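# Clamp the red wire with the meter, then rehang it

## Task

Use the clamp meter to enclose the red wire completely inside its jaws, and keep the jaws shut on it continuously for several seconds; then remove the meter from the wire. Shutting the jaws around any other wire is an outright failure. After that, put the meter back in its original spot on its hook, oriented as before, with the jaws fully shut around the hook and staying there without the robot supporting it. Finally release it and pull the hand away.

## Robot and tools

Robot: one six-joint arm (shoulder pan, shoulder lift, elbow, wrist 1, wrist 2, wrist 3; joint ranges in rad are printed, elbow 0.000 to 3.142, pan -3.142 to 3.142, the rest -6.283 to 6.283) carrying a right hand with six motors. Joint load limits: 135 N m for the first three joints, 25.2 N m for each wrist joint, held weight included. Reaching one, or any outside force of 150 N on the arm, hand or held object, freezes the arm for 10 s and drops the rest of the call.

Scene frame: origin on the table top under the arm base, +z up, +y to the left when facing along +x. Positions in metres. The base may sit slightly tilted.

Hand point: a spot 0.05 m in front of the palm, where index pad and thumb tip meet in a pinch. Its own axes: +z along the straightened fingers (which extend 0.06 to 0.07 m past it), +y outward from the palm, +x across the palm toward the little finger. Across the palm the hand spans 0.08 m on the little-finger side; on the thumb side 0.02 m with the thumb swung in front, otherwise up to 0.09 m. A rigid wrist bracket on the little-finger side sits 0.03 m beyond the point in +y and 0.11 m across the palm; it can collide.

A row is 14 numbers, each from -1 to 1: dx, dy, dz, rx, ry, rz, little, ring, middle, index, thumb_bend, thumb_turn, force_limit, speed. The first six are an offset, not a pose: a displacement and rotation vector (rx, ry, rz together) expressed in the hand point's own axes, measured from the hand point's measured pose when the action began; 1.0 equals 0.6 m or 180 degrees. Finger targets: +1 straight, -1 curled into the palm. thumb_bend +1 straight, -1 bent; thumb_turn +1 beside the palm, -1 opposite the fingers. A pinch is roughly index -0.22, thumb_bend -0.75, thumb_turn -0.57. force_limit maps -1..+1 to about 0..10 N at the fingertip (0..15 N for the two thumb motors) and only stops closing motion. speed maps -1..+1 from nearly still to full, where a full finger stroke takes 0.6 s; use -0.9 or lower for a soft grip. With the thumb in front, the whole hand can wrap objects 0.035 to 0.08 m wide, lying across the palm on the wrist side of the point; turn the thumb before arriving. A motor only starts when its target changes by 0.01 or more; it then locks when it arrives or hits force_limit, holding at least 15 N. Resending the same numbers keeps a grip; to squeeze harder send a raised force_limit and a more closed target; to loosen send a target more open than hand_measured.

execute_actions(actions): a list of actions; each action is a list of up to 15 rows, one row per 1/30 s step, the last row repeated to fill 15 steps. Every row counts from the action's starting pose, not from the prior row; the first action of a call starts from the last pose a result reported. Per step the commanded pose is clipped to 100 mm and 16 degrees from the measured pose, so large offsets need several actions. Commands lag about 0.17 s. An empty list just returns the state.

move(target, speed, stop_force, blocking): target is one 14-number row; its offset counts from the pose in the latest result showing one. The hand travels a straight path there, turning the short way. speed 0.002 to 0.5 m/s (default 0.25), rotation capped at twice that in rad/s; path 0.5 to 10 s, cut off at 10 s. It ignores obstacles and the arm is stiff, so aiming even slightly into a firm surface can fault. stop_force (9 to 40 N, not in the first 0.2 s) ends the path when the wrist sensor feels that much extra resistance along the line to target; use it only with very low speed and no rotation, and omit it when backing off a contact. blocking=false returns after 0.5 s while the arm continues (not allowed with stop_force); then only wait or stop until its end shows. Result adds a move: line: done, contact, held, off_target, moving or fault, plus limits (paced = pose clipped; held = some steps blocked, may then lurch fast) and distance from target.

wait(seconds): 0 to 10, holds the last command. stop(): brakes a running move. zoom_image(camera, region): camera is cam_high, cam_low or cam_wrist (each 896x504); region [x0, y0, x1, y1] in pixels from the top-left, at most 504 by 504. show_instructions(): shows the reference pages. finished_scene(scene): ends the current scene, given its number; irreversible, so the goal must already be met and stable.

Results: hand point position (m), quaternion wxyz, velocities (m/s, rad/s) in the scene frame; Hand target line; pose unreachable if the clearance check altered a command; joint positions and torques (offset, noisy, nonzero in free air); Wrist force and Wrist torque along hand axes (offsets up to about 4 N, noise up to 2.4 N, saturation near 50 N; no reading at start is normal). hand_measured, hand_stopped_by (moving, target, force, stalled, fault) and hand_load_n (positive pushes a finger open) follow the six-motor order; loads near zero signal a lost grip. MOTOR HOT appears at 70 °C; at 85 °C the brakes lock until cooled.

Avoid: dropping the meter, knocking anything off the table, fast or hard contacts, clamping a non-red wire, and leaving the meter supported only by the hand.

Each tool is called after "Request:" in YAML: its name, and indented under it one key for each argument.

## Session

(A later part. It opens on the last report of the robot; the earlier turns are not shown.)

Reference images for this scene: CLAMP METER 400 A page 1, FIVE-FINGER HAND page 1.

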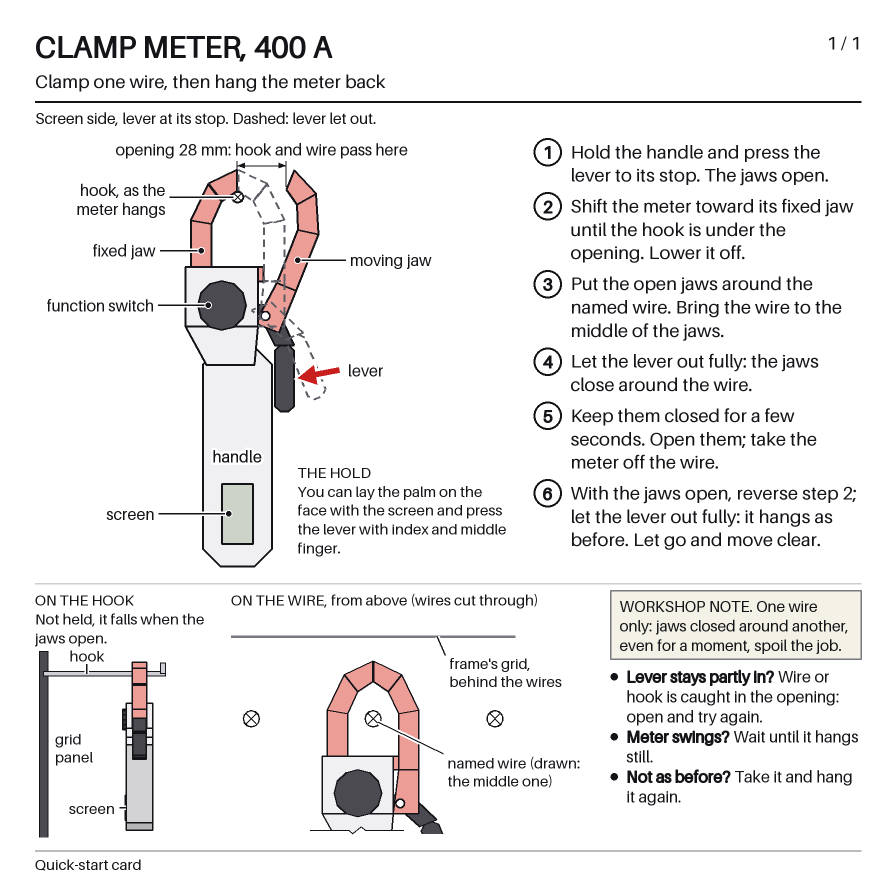

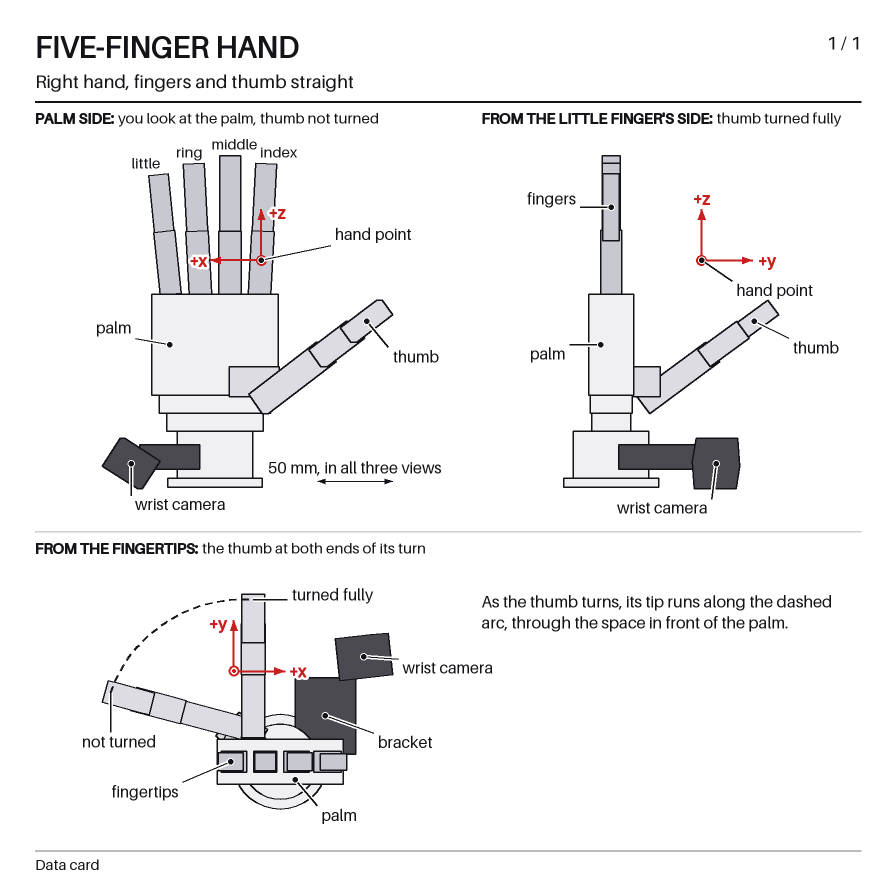

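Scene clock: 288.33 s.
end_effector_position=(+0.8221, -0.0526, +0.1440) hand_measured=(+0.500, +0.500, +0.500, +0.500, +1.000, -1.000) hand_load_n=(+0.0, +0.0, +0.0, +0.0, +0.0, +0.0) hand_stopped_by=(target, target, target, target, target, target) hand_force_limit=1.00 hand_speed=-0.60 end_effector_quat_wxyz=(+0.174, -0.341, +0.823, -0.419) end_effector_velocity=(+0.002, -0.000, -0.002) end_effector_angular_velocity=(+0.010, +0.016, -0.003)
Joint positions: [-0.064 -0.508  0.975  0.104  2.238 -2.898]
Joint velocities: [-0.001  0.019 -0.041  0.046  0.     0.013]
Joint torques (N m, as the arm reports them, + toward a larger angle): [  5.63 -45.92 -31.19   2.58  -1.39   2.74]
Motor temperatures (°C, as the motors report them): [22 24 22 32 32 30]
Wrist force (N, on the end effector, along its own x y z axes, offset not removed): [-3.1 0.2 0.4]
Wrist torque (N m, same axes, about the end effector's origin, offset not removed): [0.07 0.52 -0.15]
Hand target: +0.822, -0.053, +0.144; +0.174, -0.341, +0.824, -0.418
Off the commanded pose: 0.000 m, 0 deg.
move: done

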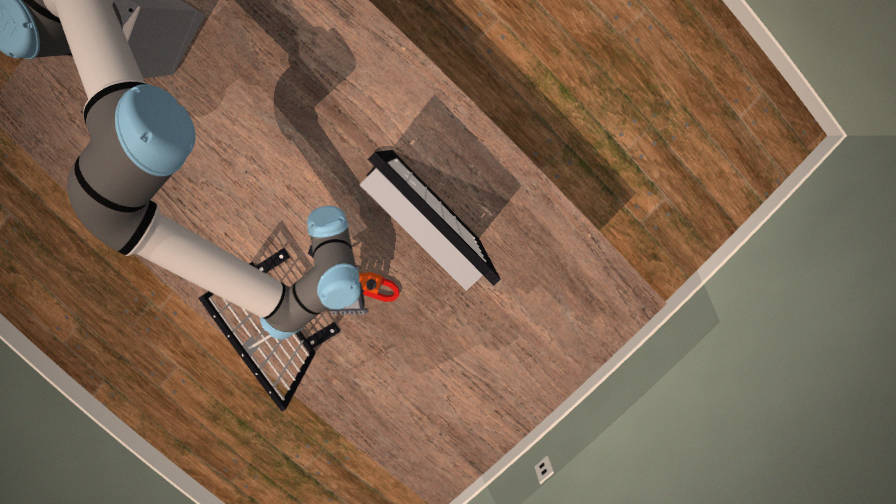

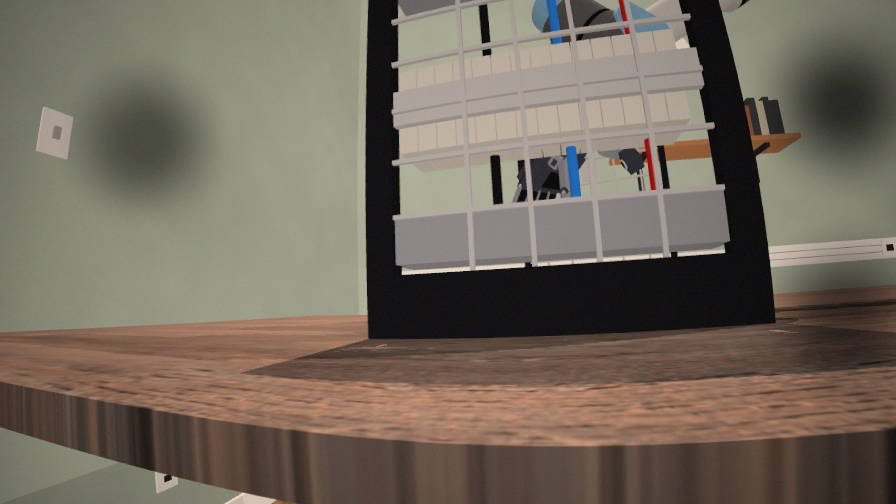

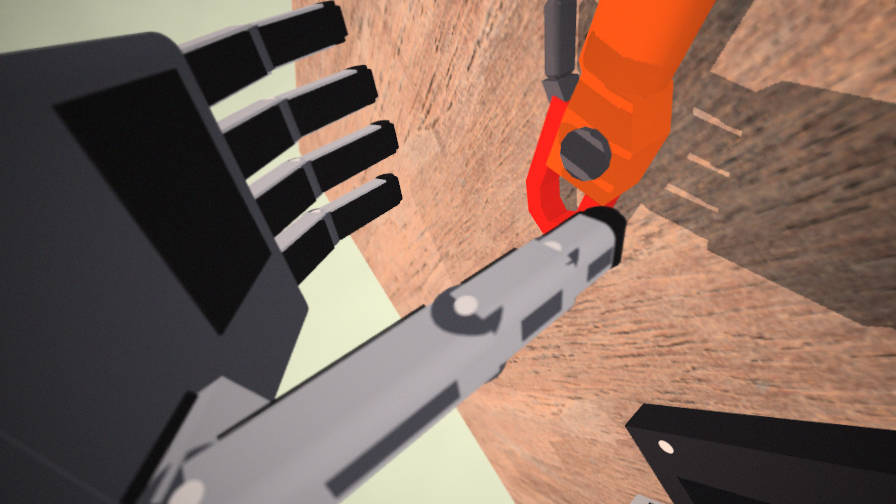

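Request:
move:
  target: [0,0,0,0.09,0,0,0.5,0.5,0.5,0.5,1,-1,1,-0.6]
  speed: 0.08

Request:
move:
  target: [0.058,0.1,-0.058,0,0,0,0.5,0.5,0.5,0.5,1,-1,1,-0.6]
  speed: 0.04

Scene clock: 306.00 s.
end_effector_position=(+0.8221, -0.0526, +0.1440) hand_measured=(+0.500, +0.500, +0.500, +0.500, +1.000, -1.000) hand_load_n=(+0.0, +0.0, +0.0, +0.0, +0.0, +0.0) hand_stopped_by=(target, target, target, target, target, target) hand_force_limit=1.00 hand_speed=-0.60 end_effector_quat_wxyz=(+0.220, -0.313, +0.757, -0.530) end_effector_velocity=(+0.001, +0.000, +0.001) end_effector_angular_velocity=(-0.010, -0.013, +0.001)
Joint positions: [-0.036 -0.575  1.262 -0.472  2.302 -3.12 ]
Joint velocities: [ 0.001 -0.002  0.012 -0.032 -0.001 -0.013]
Joint torques (N m, as the arm reports them, + toward a larger angle): [ 23.18 -54.73  -2.74  -2.77   0.12  -2.3 ]
Motor temperatures (°C, as the motors report them): [22 24 22 32 32 30]
Wrist force (N, on the end effector, along its own x y z axes, offset not removed): [-0.7 -2.7 1.8]
Wrist torque (N m, same axes, about the end effector's origin, offset not removed): [-0.62 0.01 -0.07]
Hand target: +0.822, -0.053, +0.144; +0.221, -0.313, +0.756, -0.530
Off the commanded pose: 0.000 m, 0 deg.
move: done

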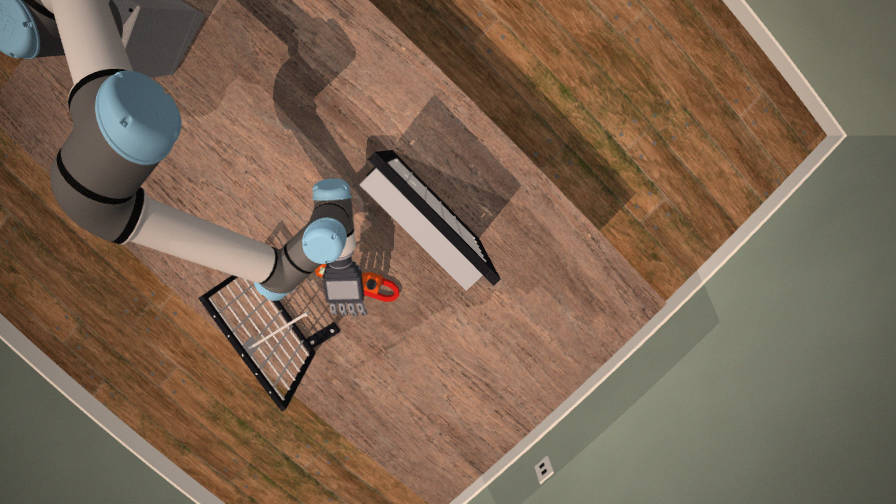

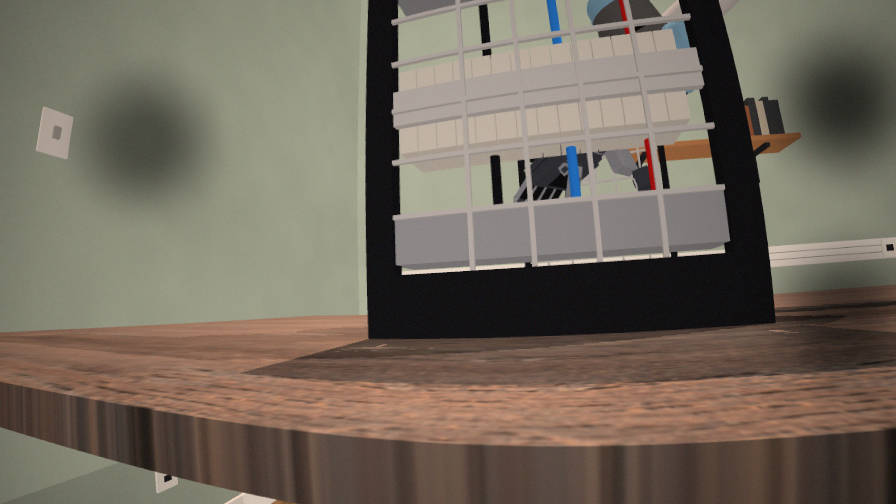

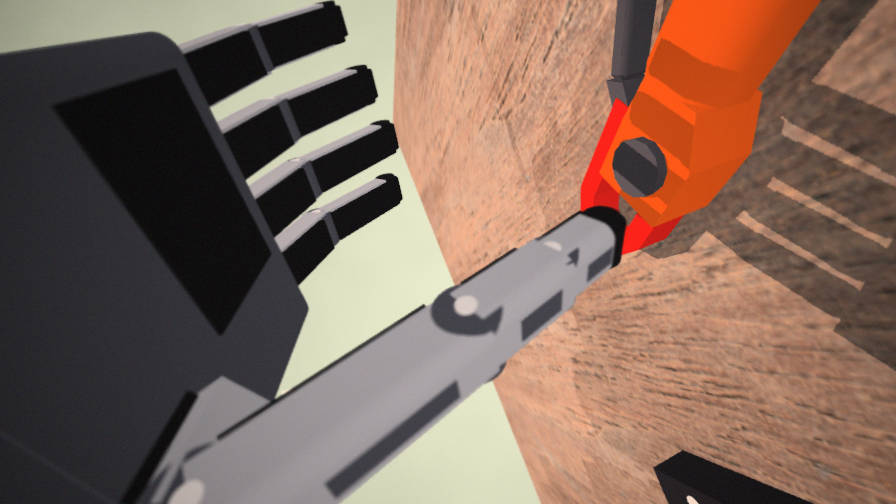

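Scene clock: 308.33 s.
end_effector_position=(+0.7601, -0.0397, +0.0996) hand_measured=(+0.500, +0.500, +0.500, +0.500, +1.000, -1.000) hand_load_n=(+0.0, +0.0, +0.0, +0.0, +0.0, +0.0) hand_stopped_by=(target, target, target, target, target, target) hand_force_limit=1.00 hand_speed=-0.60 end_effector_quat_wxyz=(+0.220, -0.313, +0.757, -0.530) end_effector_velocity=(-0.001, -0.000, -0.000) end_effector_angular_velocity=(-0.001, -0.002, -0.002)
Joint positions: [-0.039 -0.594  1.483 -0.674  2.299 -3.121]
Joint velocities: [-0.    -0.001  0.005 -0.007  0.001 -0.001]
Joint torques (N m, as the arm reports them, + toward a larger angle): [  3.91 -51.95   0.67  -2.63  -1.71  -2.42]
Motor temperatures (°C, as the motors report them): [22 24 22 32 32 30]
Wrist force (N, on the end effector, along its own x y z axes, offset not removed): [0.7 -2.1 -0.3]
Wrist torque (N m, same axes, about the end effector's origin, offset not removed): [-0.24 -0.07 0.15]
Hand target: +0.760, -0.040, +0.099; +0.220, -0.313, +0.757, -0.530
Off the commanded pose: 0.000 m, 0 deg.
move: done

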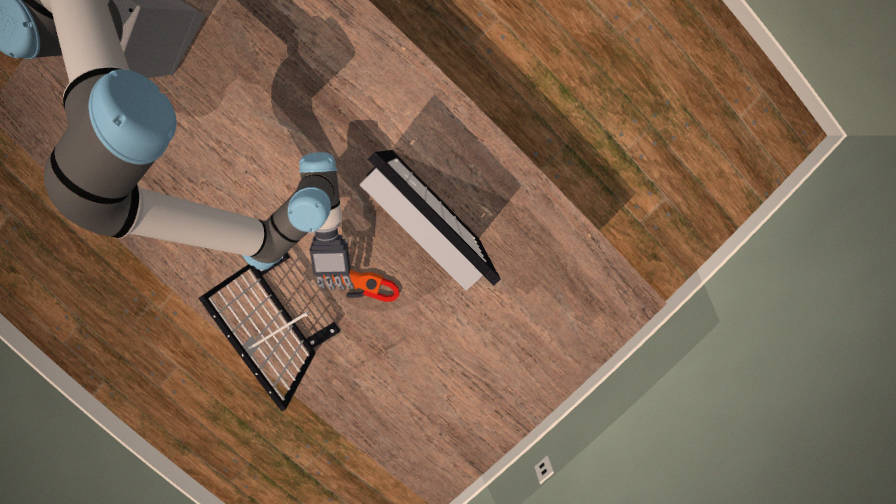

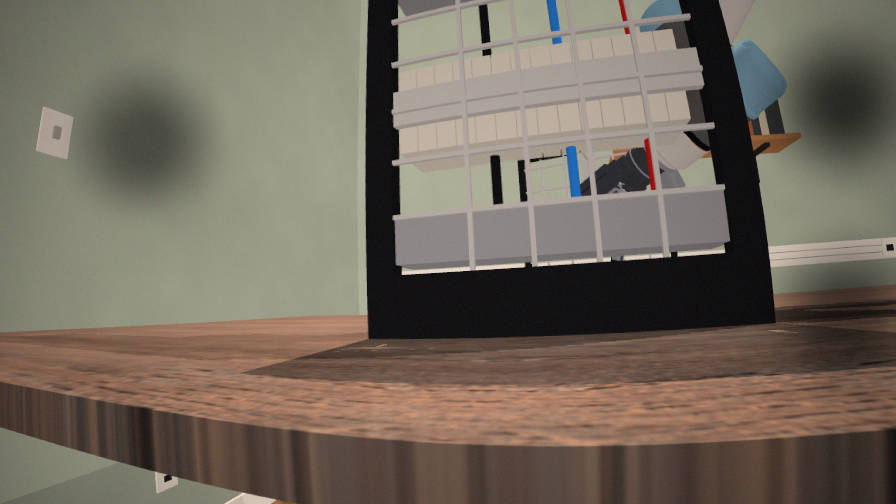

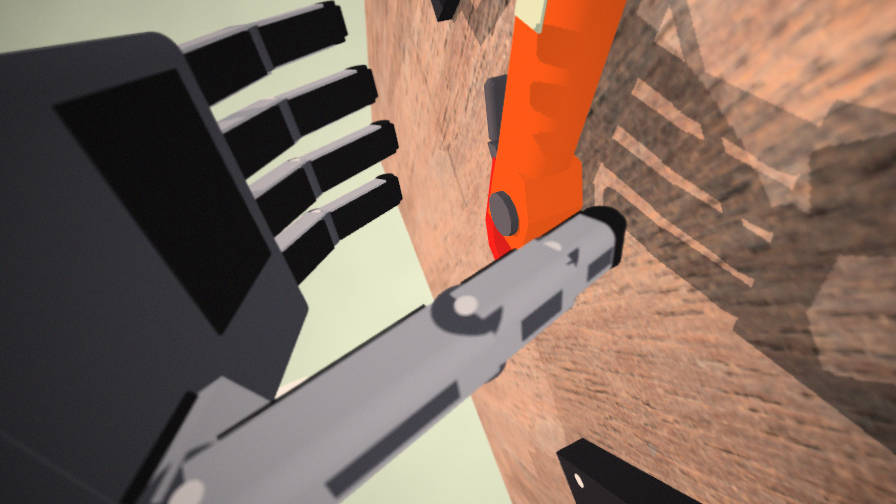

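Request:
move:
  target: [0,0.07,0.05,-0.05,0,0,1,1,1,1,1,-1,1,-0.6]
  speed: 0.015
  stop_force: 10

Scene clock: 319.33 s.
end_effector_position=(+0.7698, -0.0494, +0.0502) hand_measured=(+1.000, +1.000, +1.000, +1.000, +1.000, -1.000) hand_load_n=(+0.0, +0.0, +0.0, +0.0, +0.0, +0.0) hand_stopped_by=(target, target, target, target, target, target) hand_force_limit=1.00 hand_speed=-0.60 end_effector_quat_wxyz=(+0.195, -0.330, +0.796, -0.469) end_effector_velocity=(+0.001, +0.001, -0.002) end_effector_angular_velocity=(+0.005, +0.004, +0.001)
Joint positions: [-0.086 -0.498  1.314 -0.409  2.243 -3.008]
Joint velocities: [-0.     0.006 -0.01   0.013 -0.002  0.005]
Joint torques (N m, as the arm reports them, + toward a larger angle): [  3.61 -41.58 -26.9    2.2   -1.81   2.47]
Motor temperatures (°C, as the motors report them): [22 24 22 32 32 30]
Wrist force (N, on the end effector, along its own x y z axes, offset not removed): [-2.7 -2.5 -0.2]
Wrist torque (N m, same axes, about the end effector's origin, offset not removed): [-0.22 0.43 -0.25]
Hand target: +0.770, -0.049, +0.050; +0.195, -0.330, +0.796, -0.469
Off the commanded pose: 0.000 m, 0 deg.
move: done

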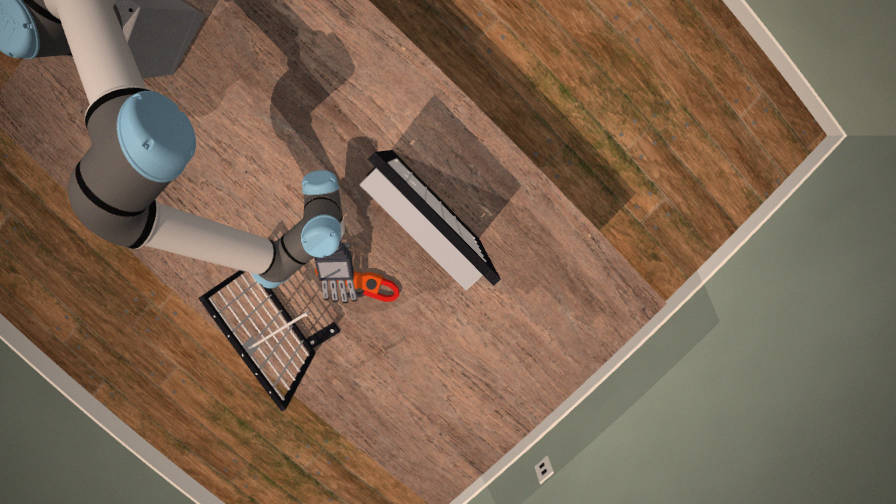

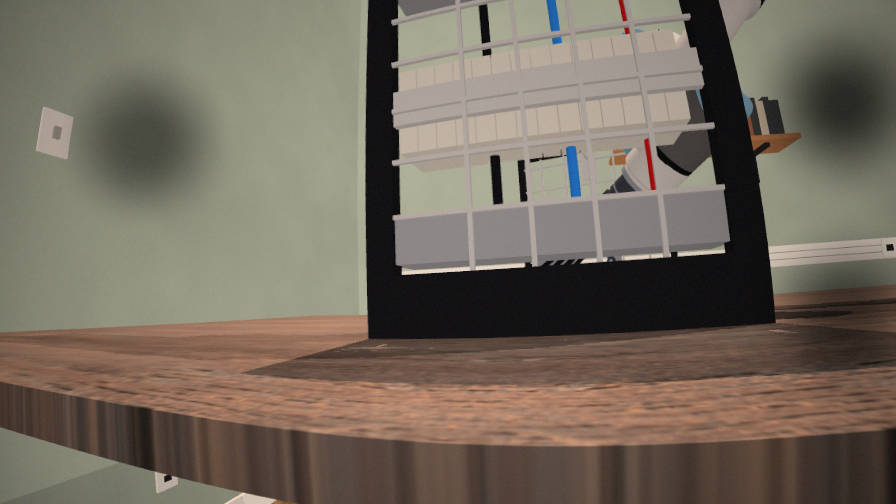

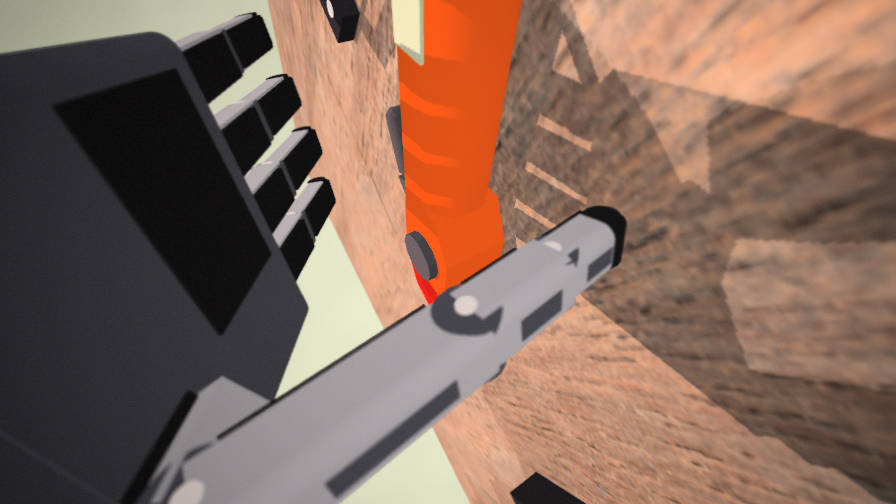

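Request:
move:
  target: [-0.025,0.002,0.048,0,0,0,1,1,1,1,1,-1,1,-0.6]
  speed: 0.01
  stop_force: 10

Request:
move:
  target: [0,0,0,0,0,0,-1,-1,-1,-1,0.3,-1,0.6,-0.8]

Scene clock: 329.47 s.
end_effector_position=(+0.7976, -0.0561, +0.0353) hand_measured=(+1.000, +1.000, +1.000, +1.000, +1.000, -1.000) hand_load_n=(+0.0, +0.0, +0.0, +0.0, +0.0, +0.0) hand_stopped_by=(target, target, target, target, target, target) hand_force_limit=1.00 hand_speed=-0.60 end_effector_quat_wxyz=(+0.195, -0.330, +0.796, -0.469) end_effector_velocity=(+0.003, -0.001, -0.000) end_effector_angular_velocity=(+0.000, -0.001, +0.000)
Joint positions: [-0.095 -0.429  1.192 -0.359  2.234 -3.013]
Joint velocities: [-0.001  0.005 -0.01   0.004 -0.001 -0.   ]
Joint torques (N m, as the arm reports them, + toward a larger angle): [  4.71 -44.03 -28.94   2.24  -1.64  -2.27]
Motor temperatures (°C, as the motors report them): [22 24 22 32 32 30]
Wrist force (N, on the end effector, along its own x y z axes, offset not removed): [1.2 -0.7 1.2]
Wrist torque (N m, same axes, about the end effector's origin, offset not removed): [-0.19 -0.21 0.02]
Hand target: +0.798, -0.056, +0.035; +0.195, -0.330, +0.796, -0.469
Off the commanded pose: 0.000 m, 0 deg.
move: done

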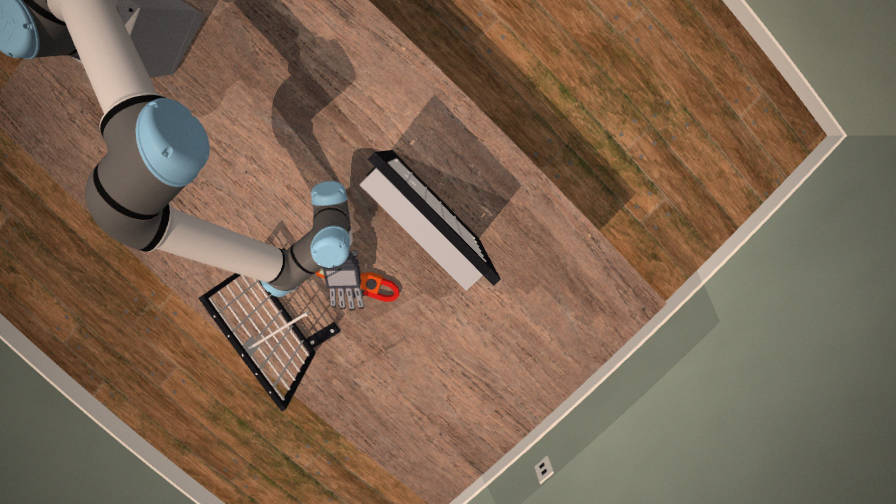

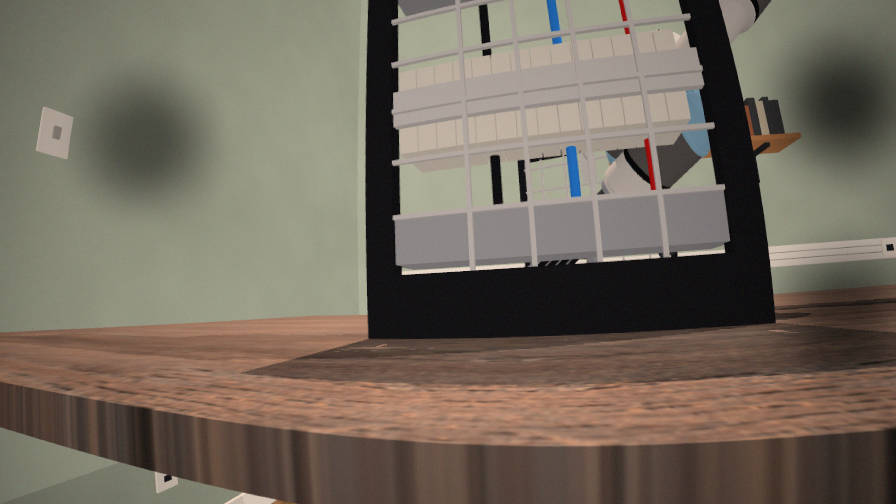

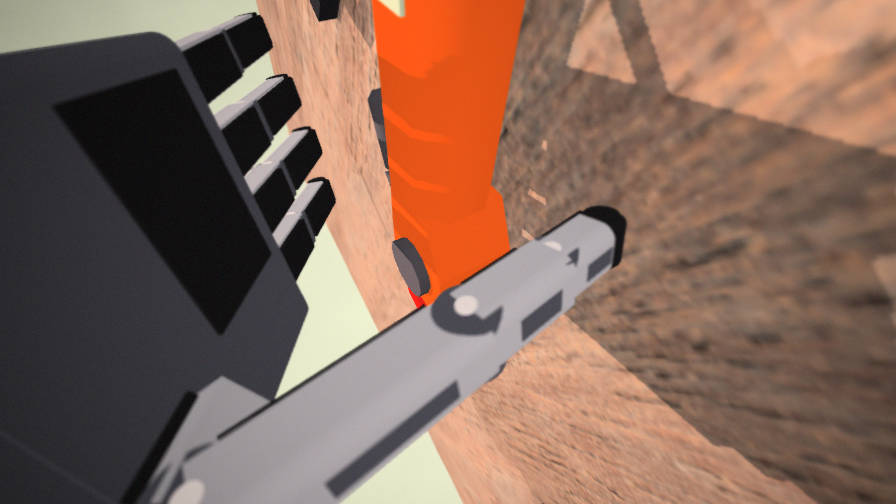

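Scene clock: 334.47 s.
end_effector_position=(+0.7976, -0.0561, +0.0353) hand_measured=(-0.632, +0.136, +0.392, +0.482, +0.300, -1.000) hand_load_n=(+0.0, +0.0, -5.0, +5.0, +0.0, +0.0) hand_stopped_by=(moving, force, force, force, target, target) hand_force_limit=0.60 hand_speed=-0.80 end_effector_quat_wxyz=(+0.195, -0.330, +0.796, -0.469) end_effector_velocity=(+0.001, +0.002, +0.001) end_effector_angular_velocity=(+0.001, -0.001, +0.003)
Joint positions: [-0.095 -0.429  1.192 -0.359  2.234 -3.013]
Joint velocities: [ 0.002 -0.001 -0.     0.    -0.002  0.   ]
Joint torques (N m, as the arm reports them, + toward a larger angle): [ 20.39 -38.01 -11.9    0.51  -0.66   1.78]
Motor temperatures (°C, as the motors report them): [22 24 22 32 32 30]
Wrist force (N, on the end effector, along its own x y z axes, offset not removed): [-2.0 -7.3 -5.7]
Wrist torque (N m, same axes, about the end effector's origin, offset not removed): [0.40 0.50 -0.17]
Hand target: +0.798, -0.056, +0.035; +0.195, -0.330, +0.796, -0.469
Off the commanded pose: 0.000 m, 0 deg.
move: moving (no rest 5 s after the path's end)

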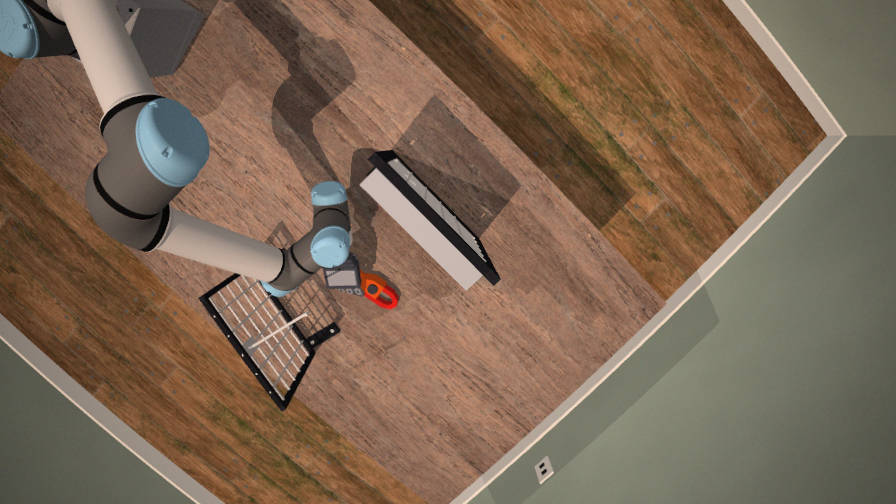

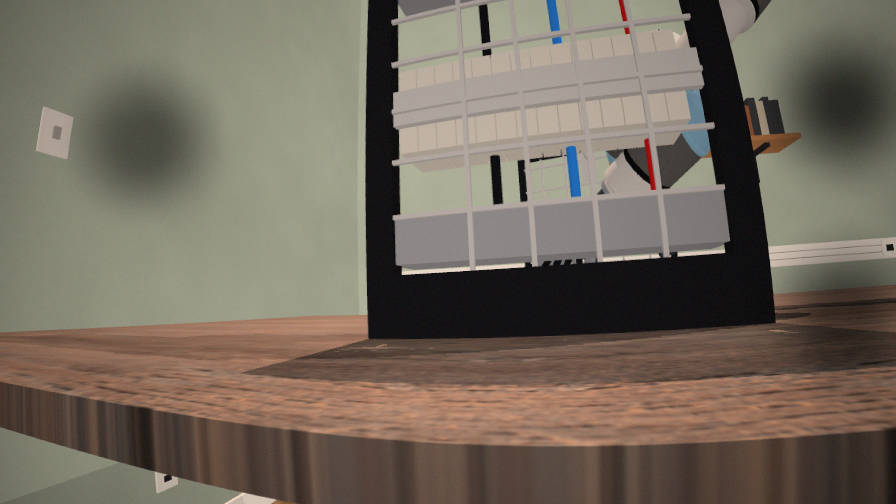

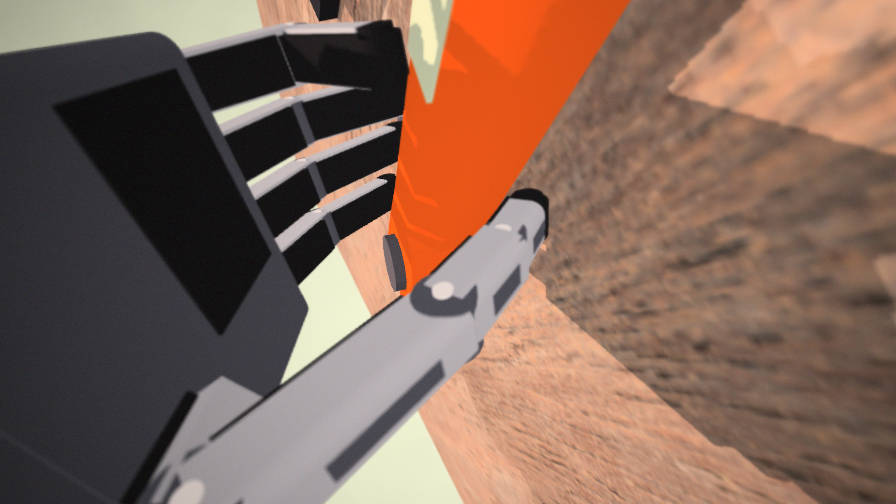

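Request:
move:
  target: [0,-0.02,-0.08,0.08,0,0,1,1,1,1,1,-1,0.6,-0.4]
  speed: 0.015

Request:
move:
  target: [0.09,0.04,-0.04,0,0,0,1,1,1,1,1,-1,0.6,-0.4]
  speed: 0.02
  stop_force: 10

Scene clock: 360.00 s.
end_effector_position=(+0.7720, -0.0306, +0.0690) hand_measured=(+1.000, +1.000, +1.000, +1.000, +1.000, -1.000) hand_load_n=(+0.0, +0.0, +0.0, +0.0, +0.0, +0.0) hand_stopped_by=(target, target, target, target, target, target) hand_force_limit=0.60 hand_speed=-0.40 end_effector_quat_wxyz=(+0.235, -0.303, +0.731, -0.565) end_effector_velocity=(-0.002, +0.001, +0.000) end_effector_angular_velocity=(-0.005, -0.004, +0.000)
Joint positions: [-0.028 -0.504  1.475 -0.881  2.308 -3.203]
Joint velocities: [ 0.002 -0.     0.009 -0.017  0.002 -0.007]
Joint torques (N m, as the arm reports them, + toward a larger angle): [ 22.96 -51.86   1.85  -3.02   1.48  -2.32]
Motor temperatures (°C, as the motors report them): [22 24 22 32 32 30]
Wrist force (N, on the end effector, along its own x y z axes, offset not removed): [-0.8 -3.8 0.3]
Wrist torque (N m, same axes, about the end effector's origin, offset not removed): [-0.53 0.15 -0.19]
Hand target: +0.772, -0.031, +0.069; +0.235, -0.302, +0.731, -0.565
Off the commanded pose: 0.000 m, 0 deg.
move: done

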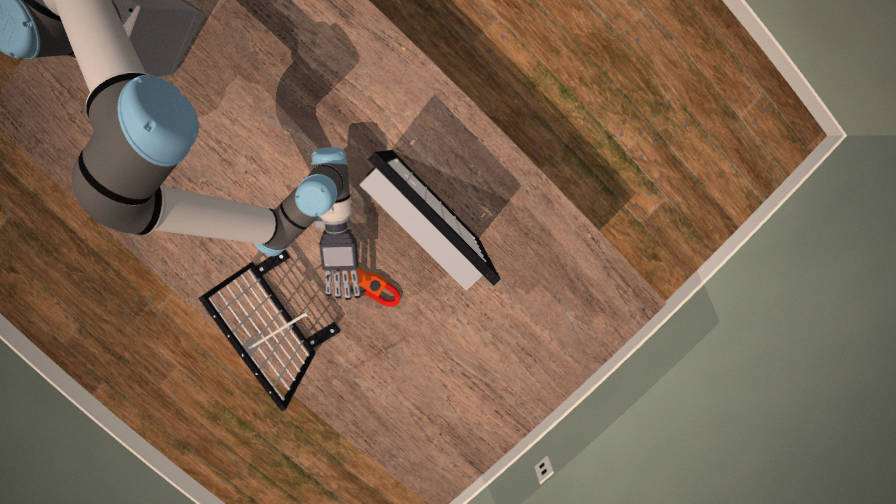

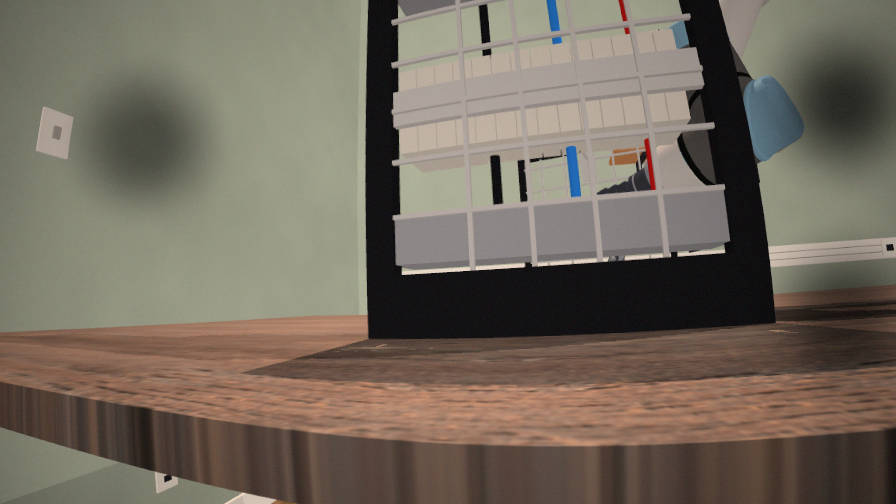

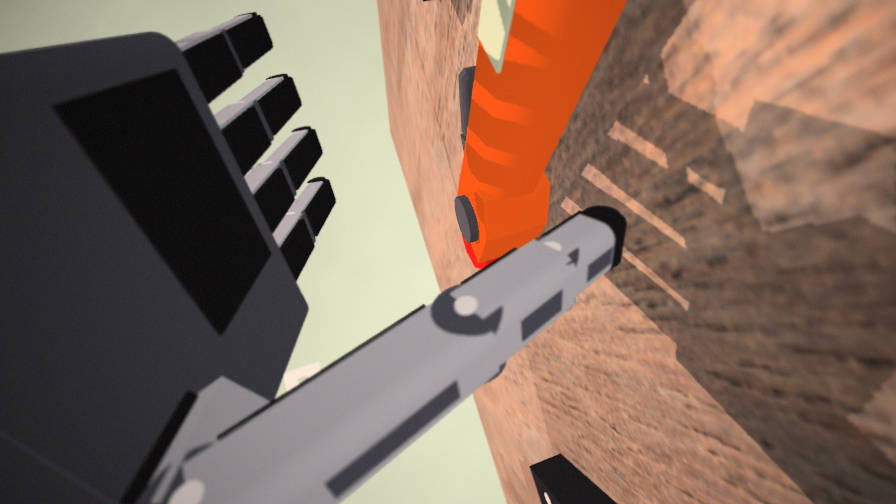

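Scene clock: 363.47 s.
end_effector_position=(+0.7135, -0.0481, +0.0518) hand_measured=(+1.000, +1.000, +1.000, +1.000, +1.000, -1.000) hand_load_n=(+0.0, +0.0, +0.0, +0.0, +0.0, +0.0) hand_stopped_by=(target, target, target, target, target, target) hand_force_limit=0.60 hand_speed=-0.40 end_effector_quat_wxyz=(+0.235, -0.303, +0.731, -0.565) end_effector_velocity=(-0.002, -0.001, -0.000) end_effector_angular_velocity=(-0.000, -0.001, -0.001)
Joint positions: [-0.075 -0.545  1.674 -1.042  2.261 -3.209]
Joint velocities: [-0.002 -0.002  0.007 -0.007 -0.002 -0.001]
Joint torques (N m, as the arm reports them, + toward a larger angle): [  1.77 -48.64   4.89  -3.2   -1.79  -2.33]
Motor temperatures (°C, as the motors report them): [22 24 22 32 32 30]
Wrist force (N, on the end effector, along its own x y z axes, offset not removed): [1.7 -3.5 -1.5]
Wrist torque (N m, same axes, about the end effector's origin, offset not removed): [-0.34 -0.07 0.08]
Hand target: +0.713, -0.048, +0.052; +0.235, -0.303, +0.731, -0.565
Off the commanded pose: 0.000 m, 0 deg.
move: done

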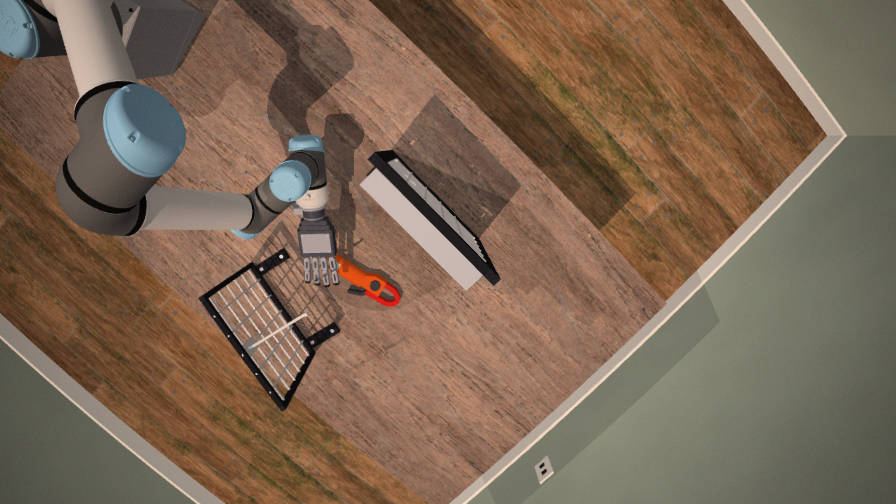

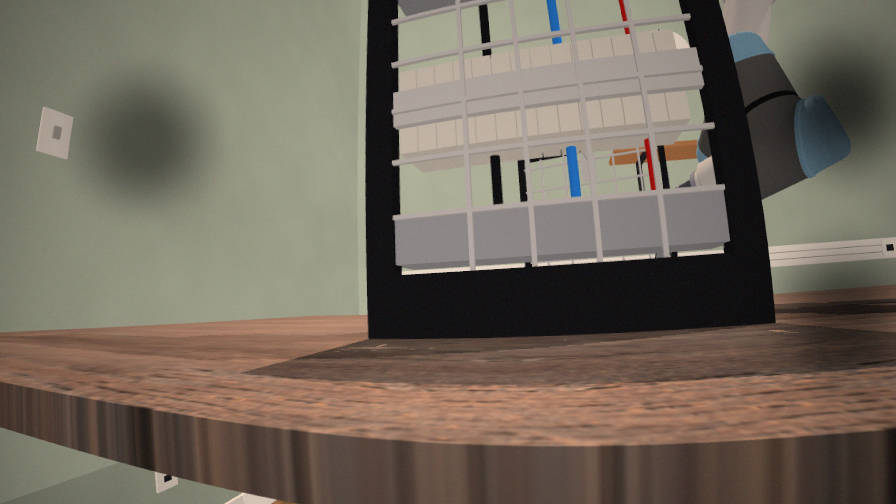

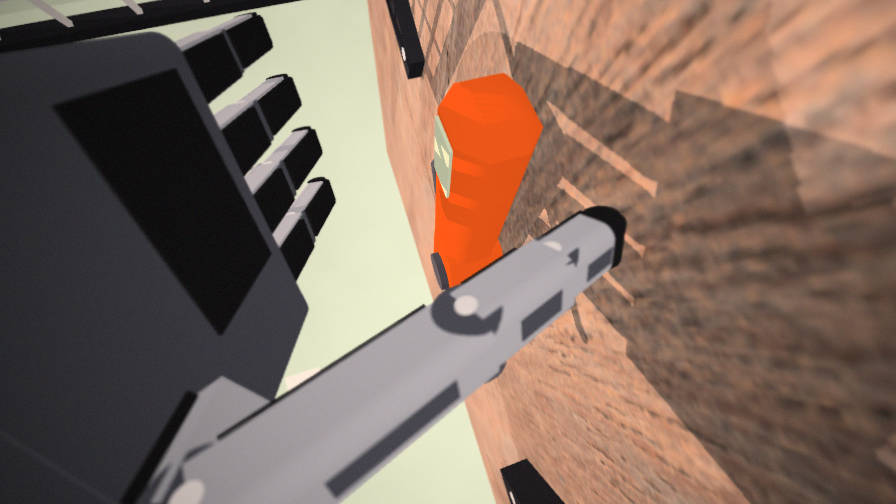

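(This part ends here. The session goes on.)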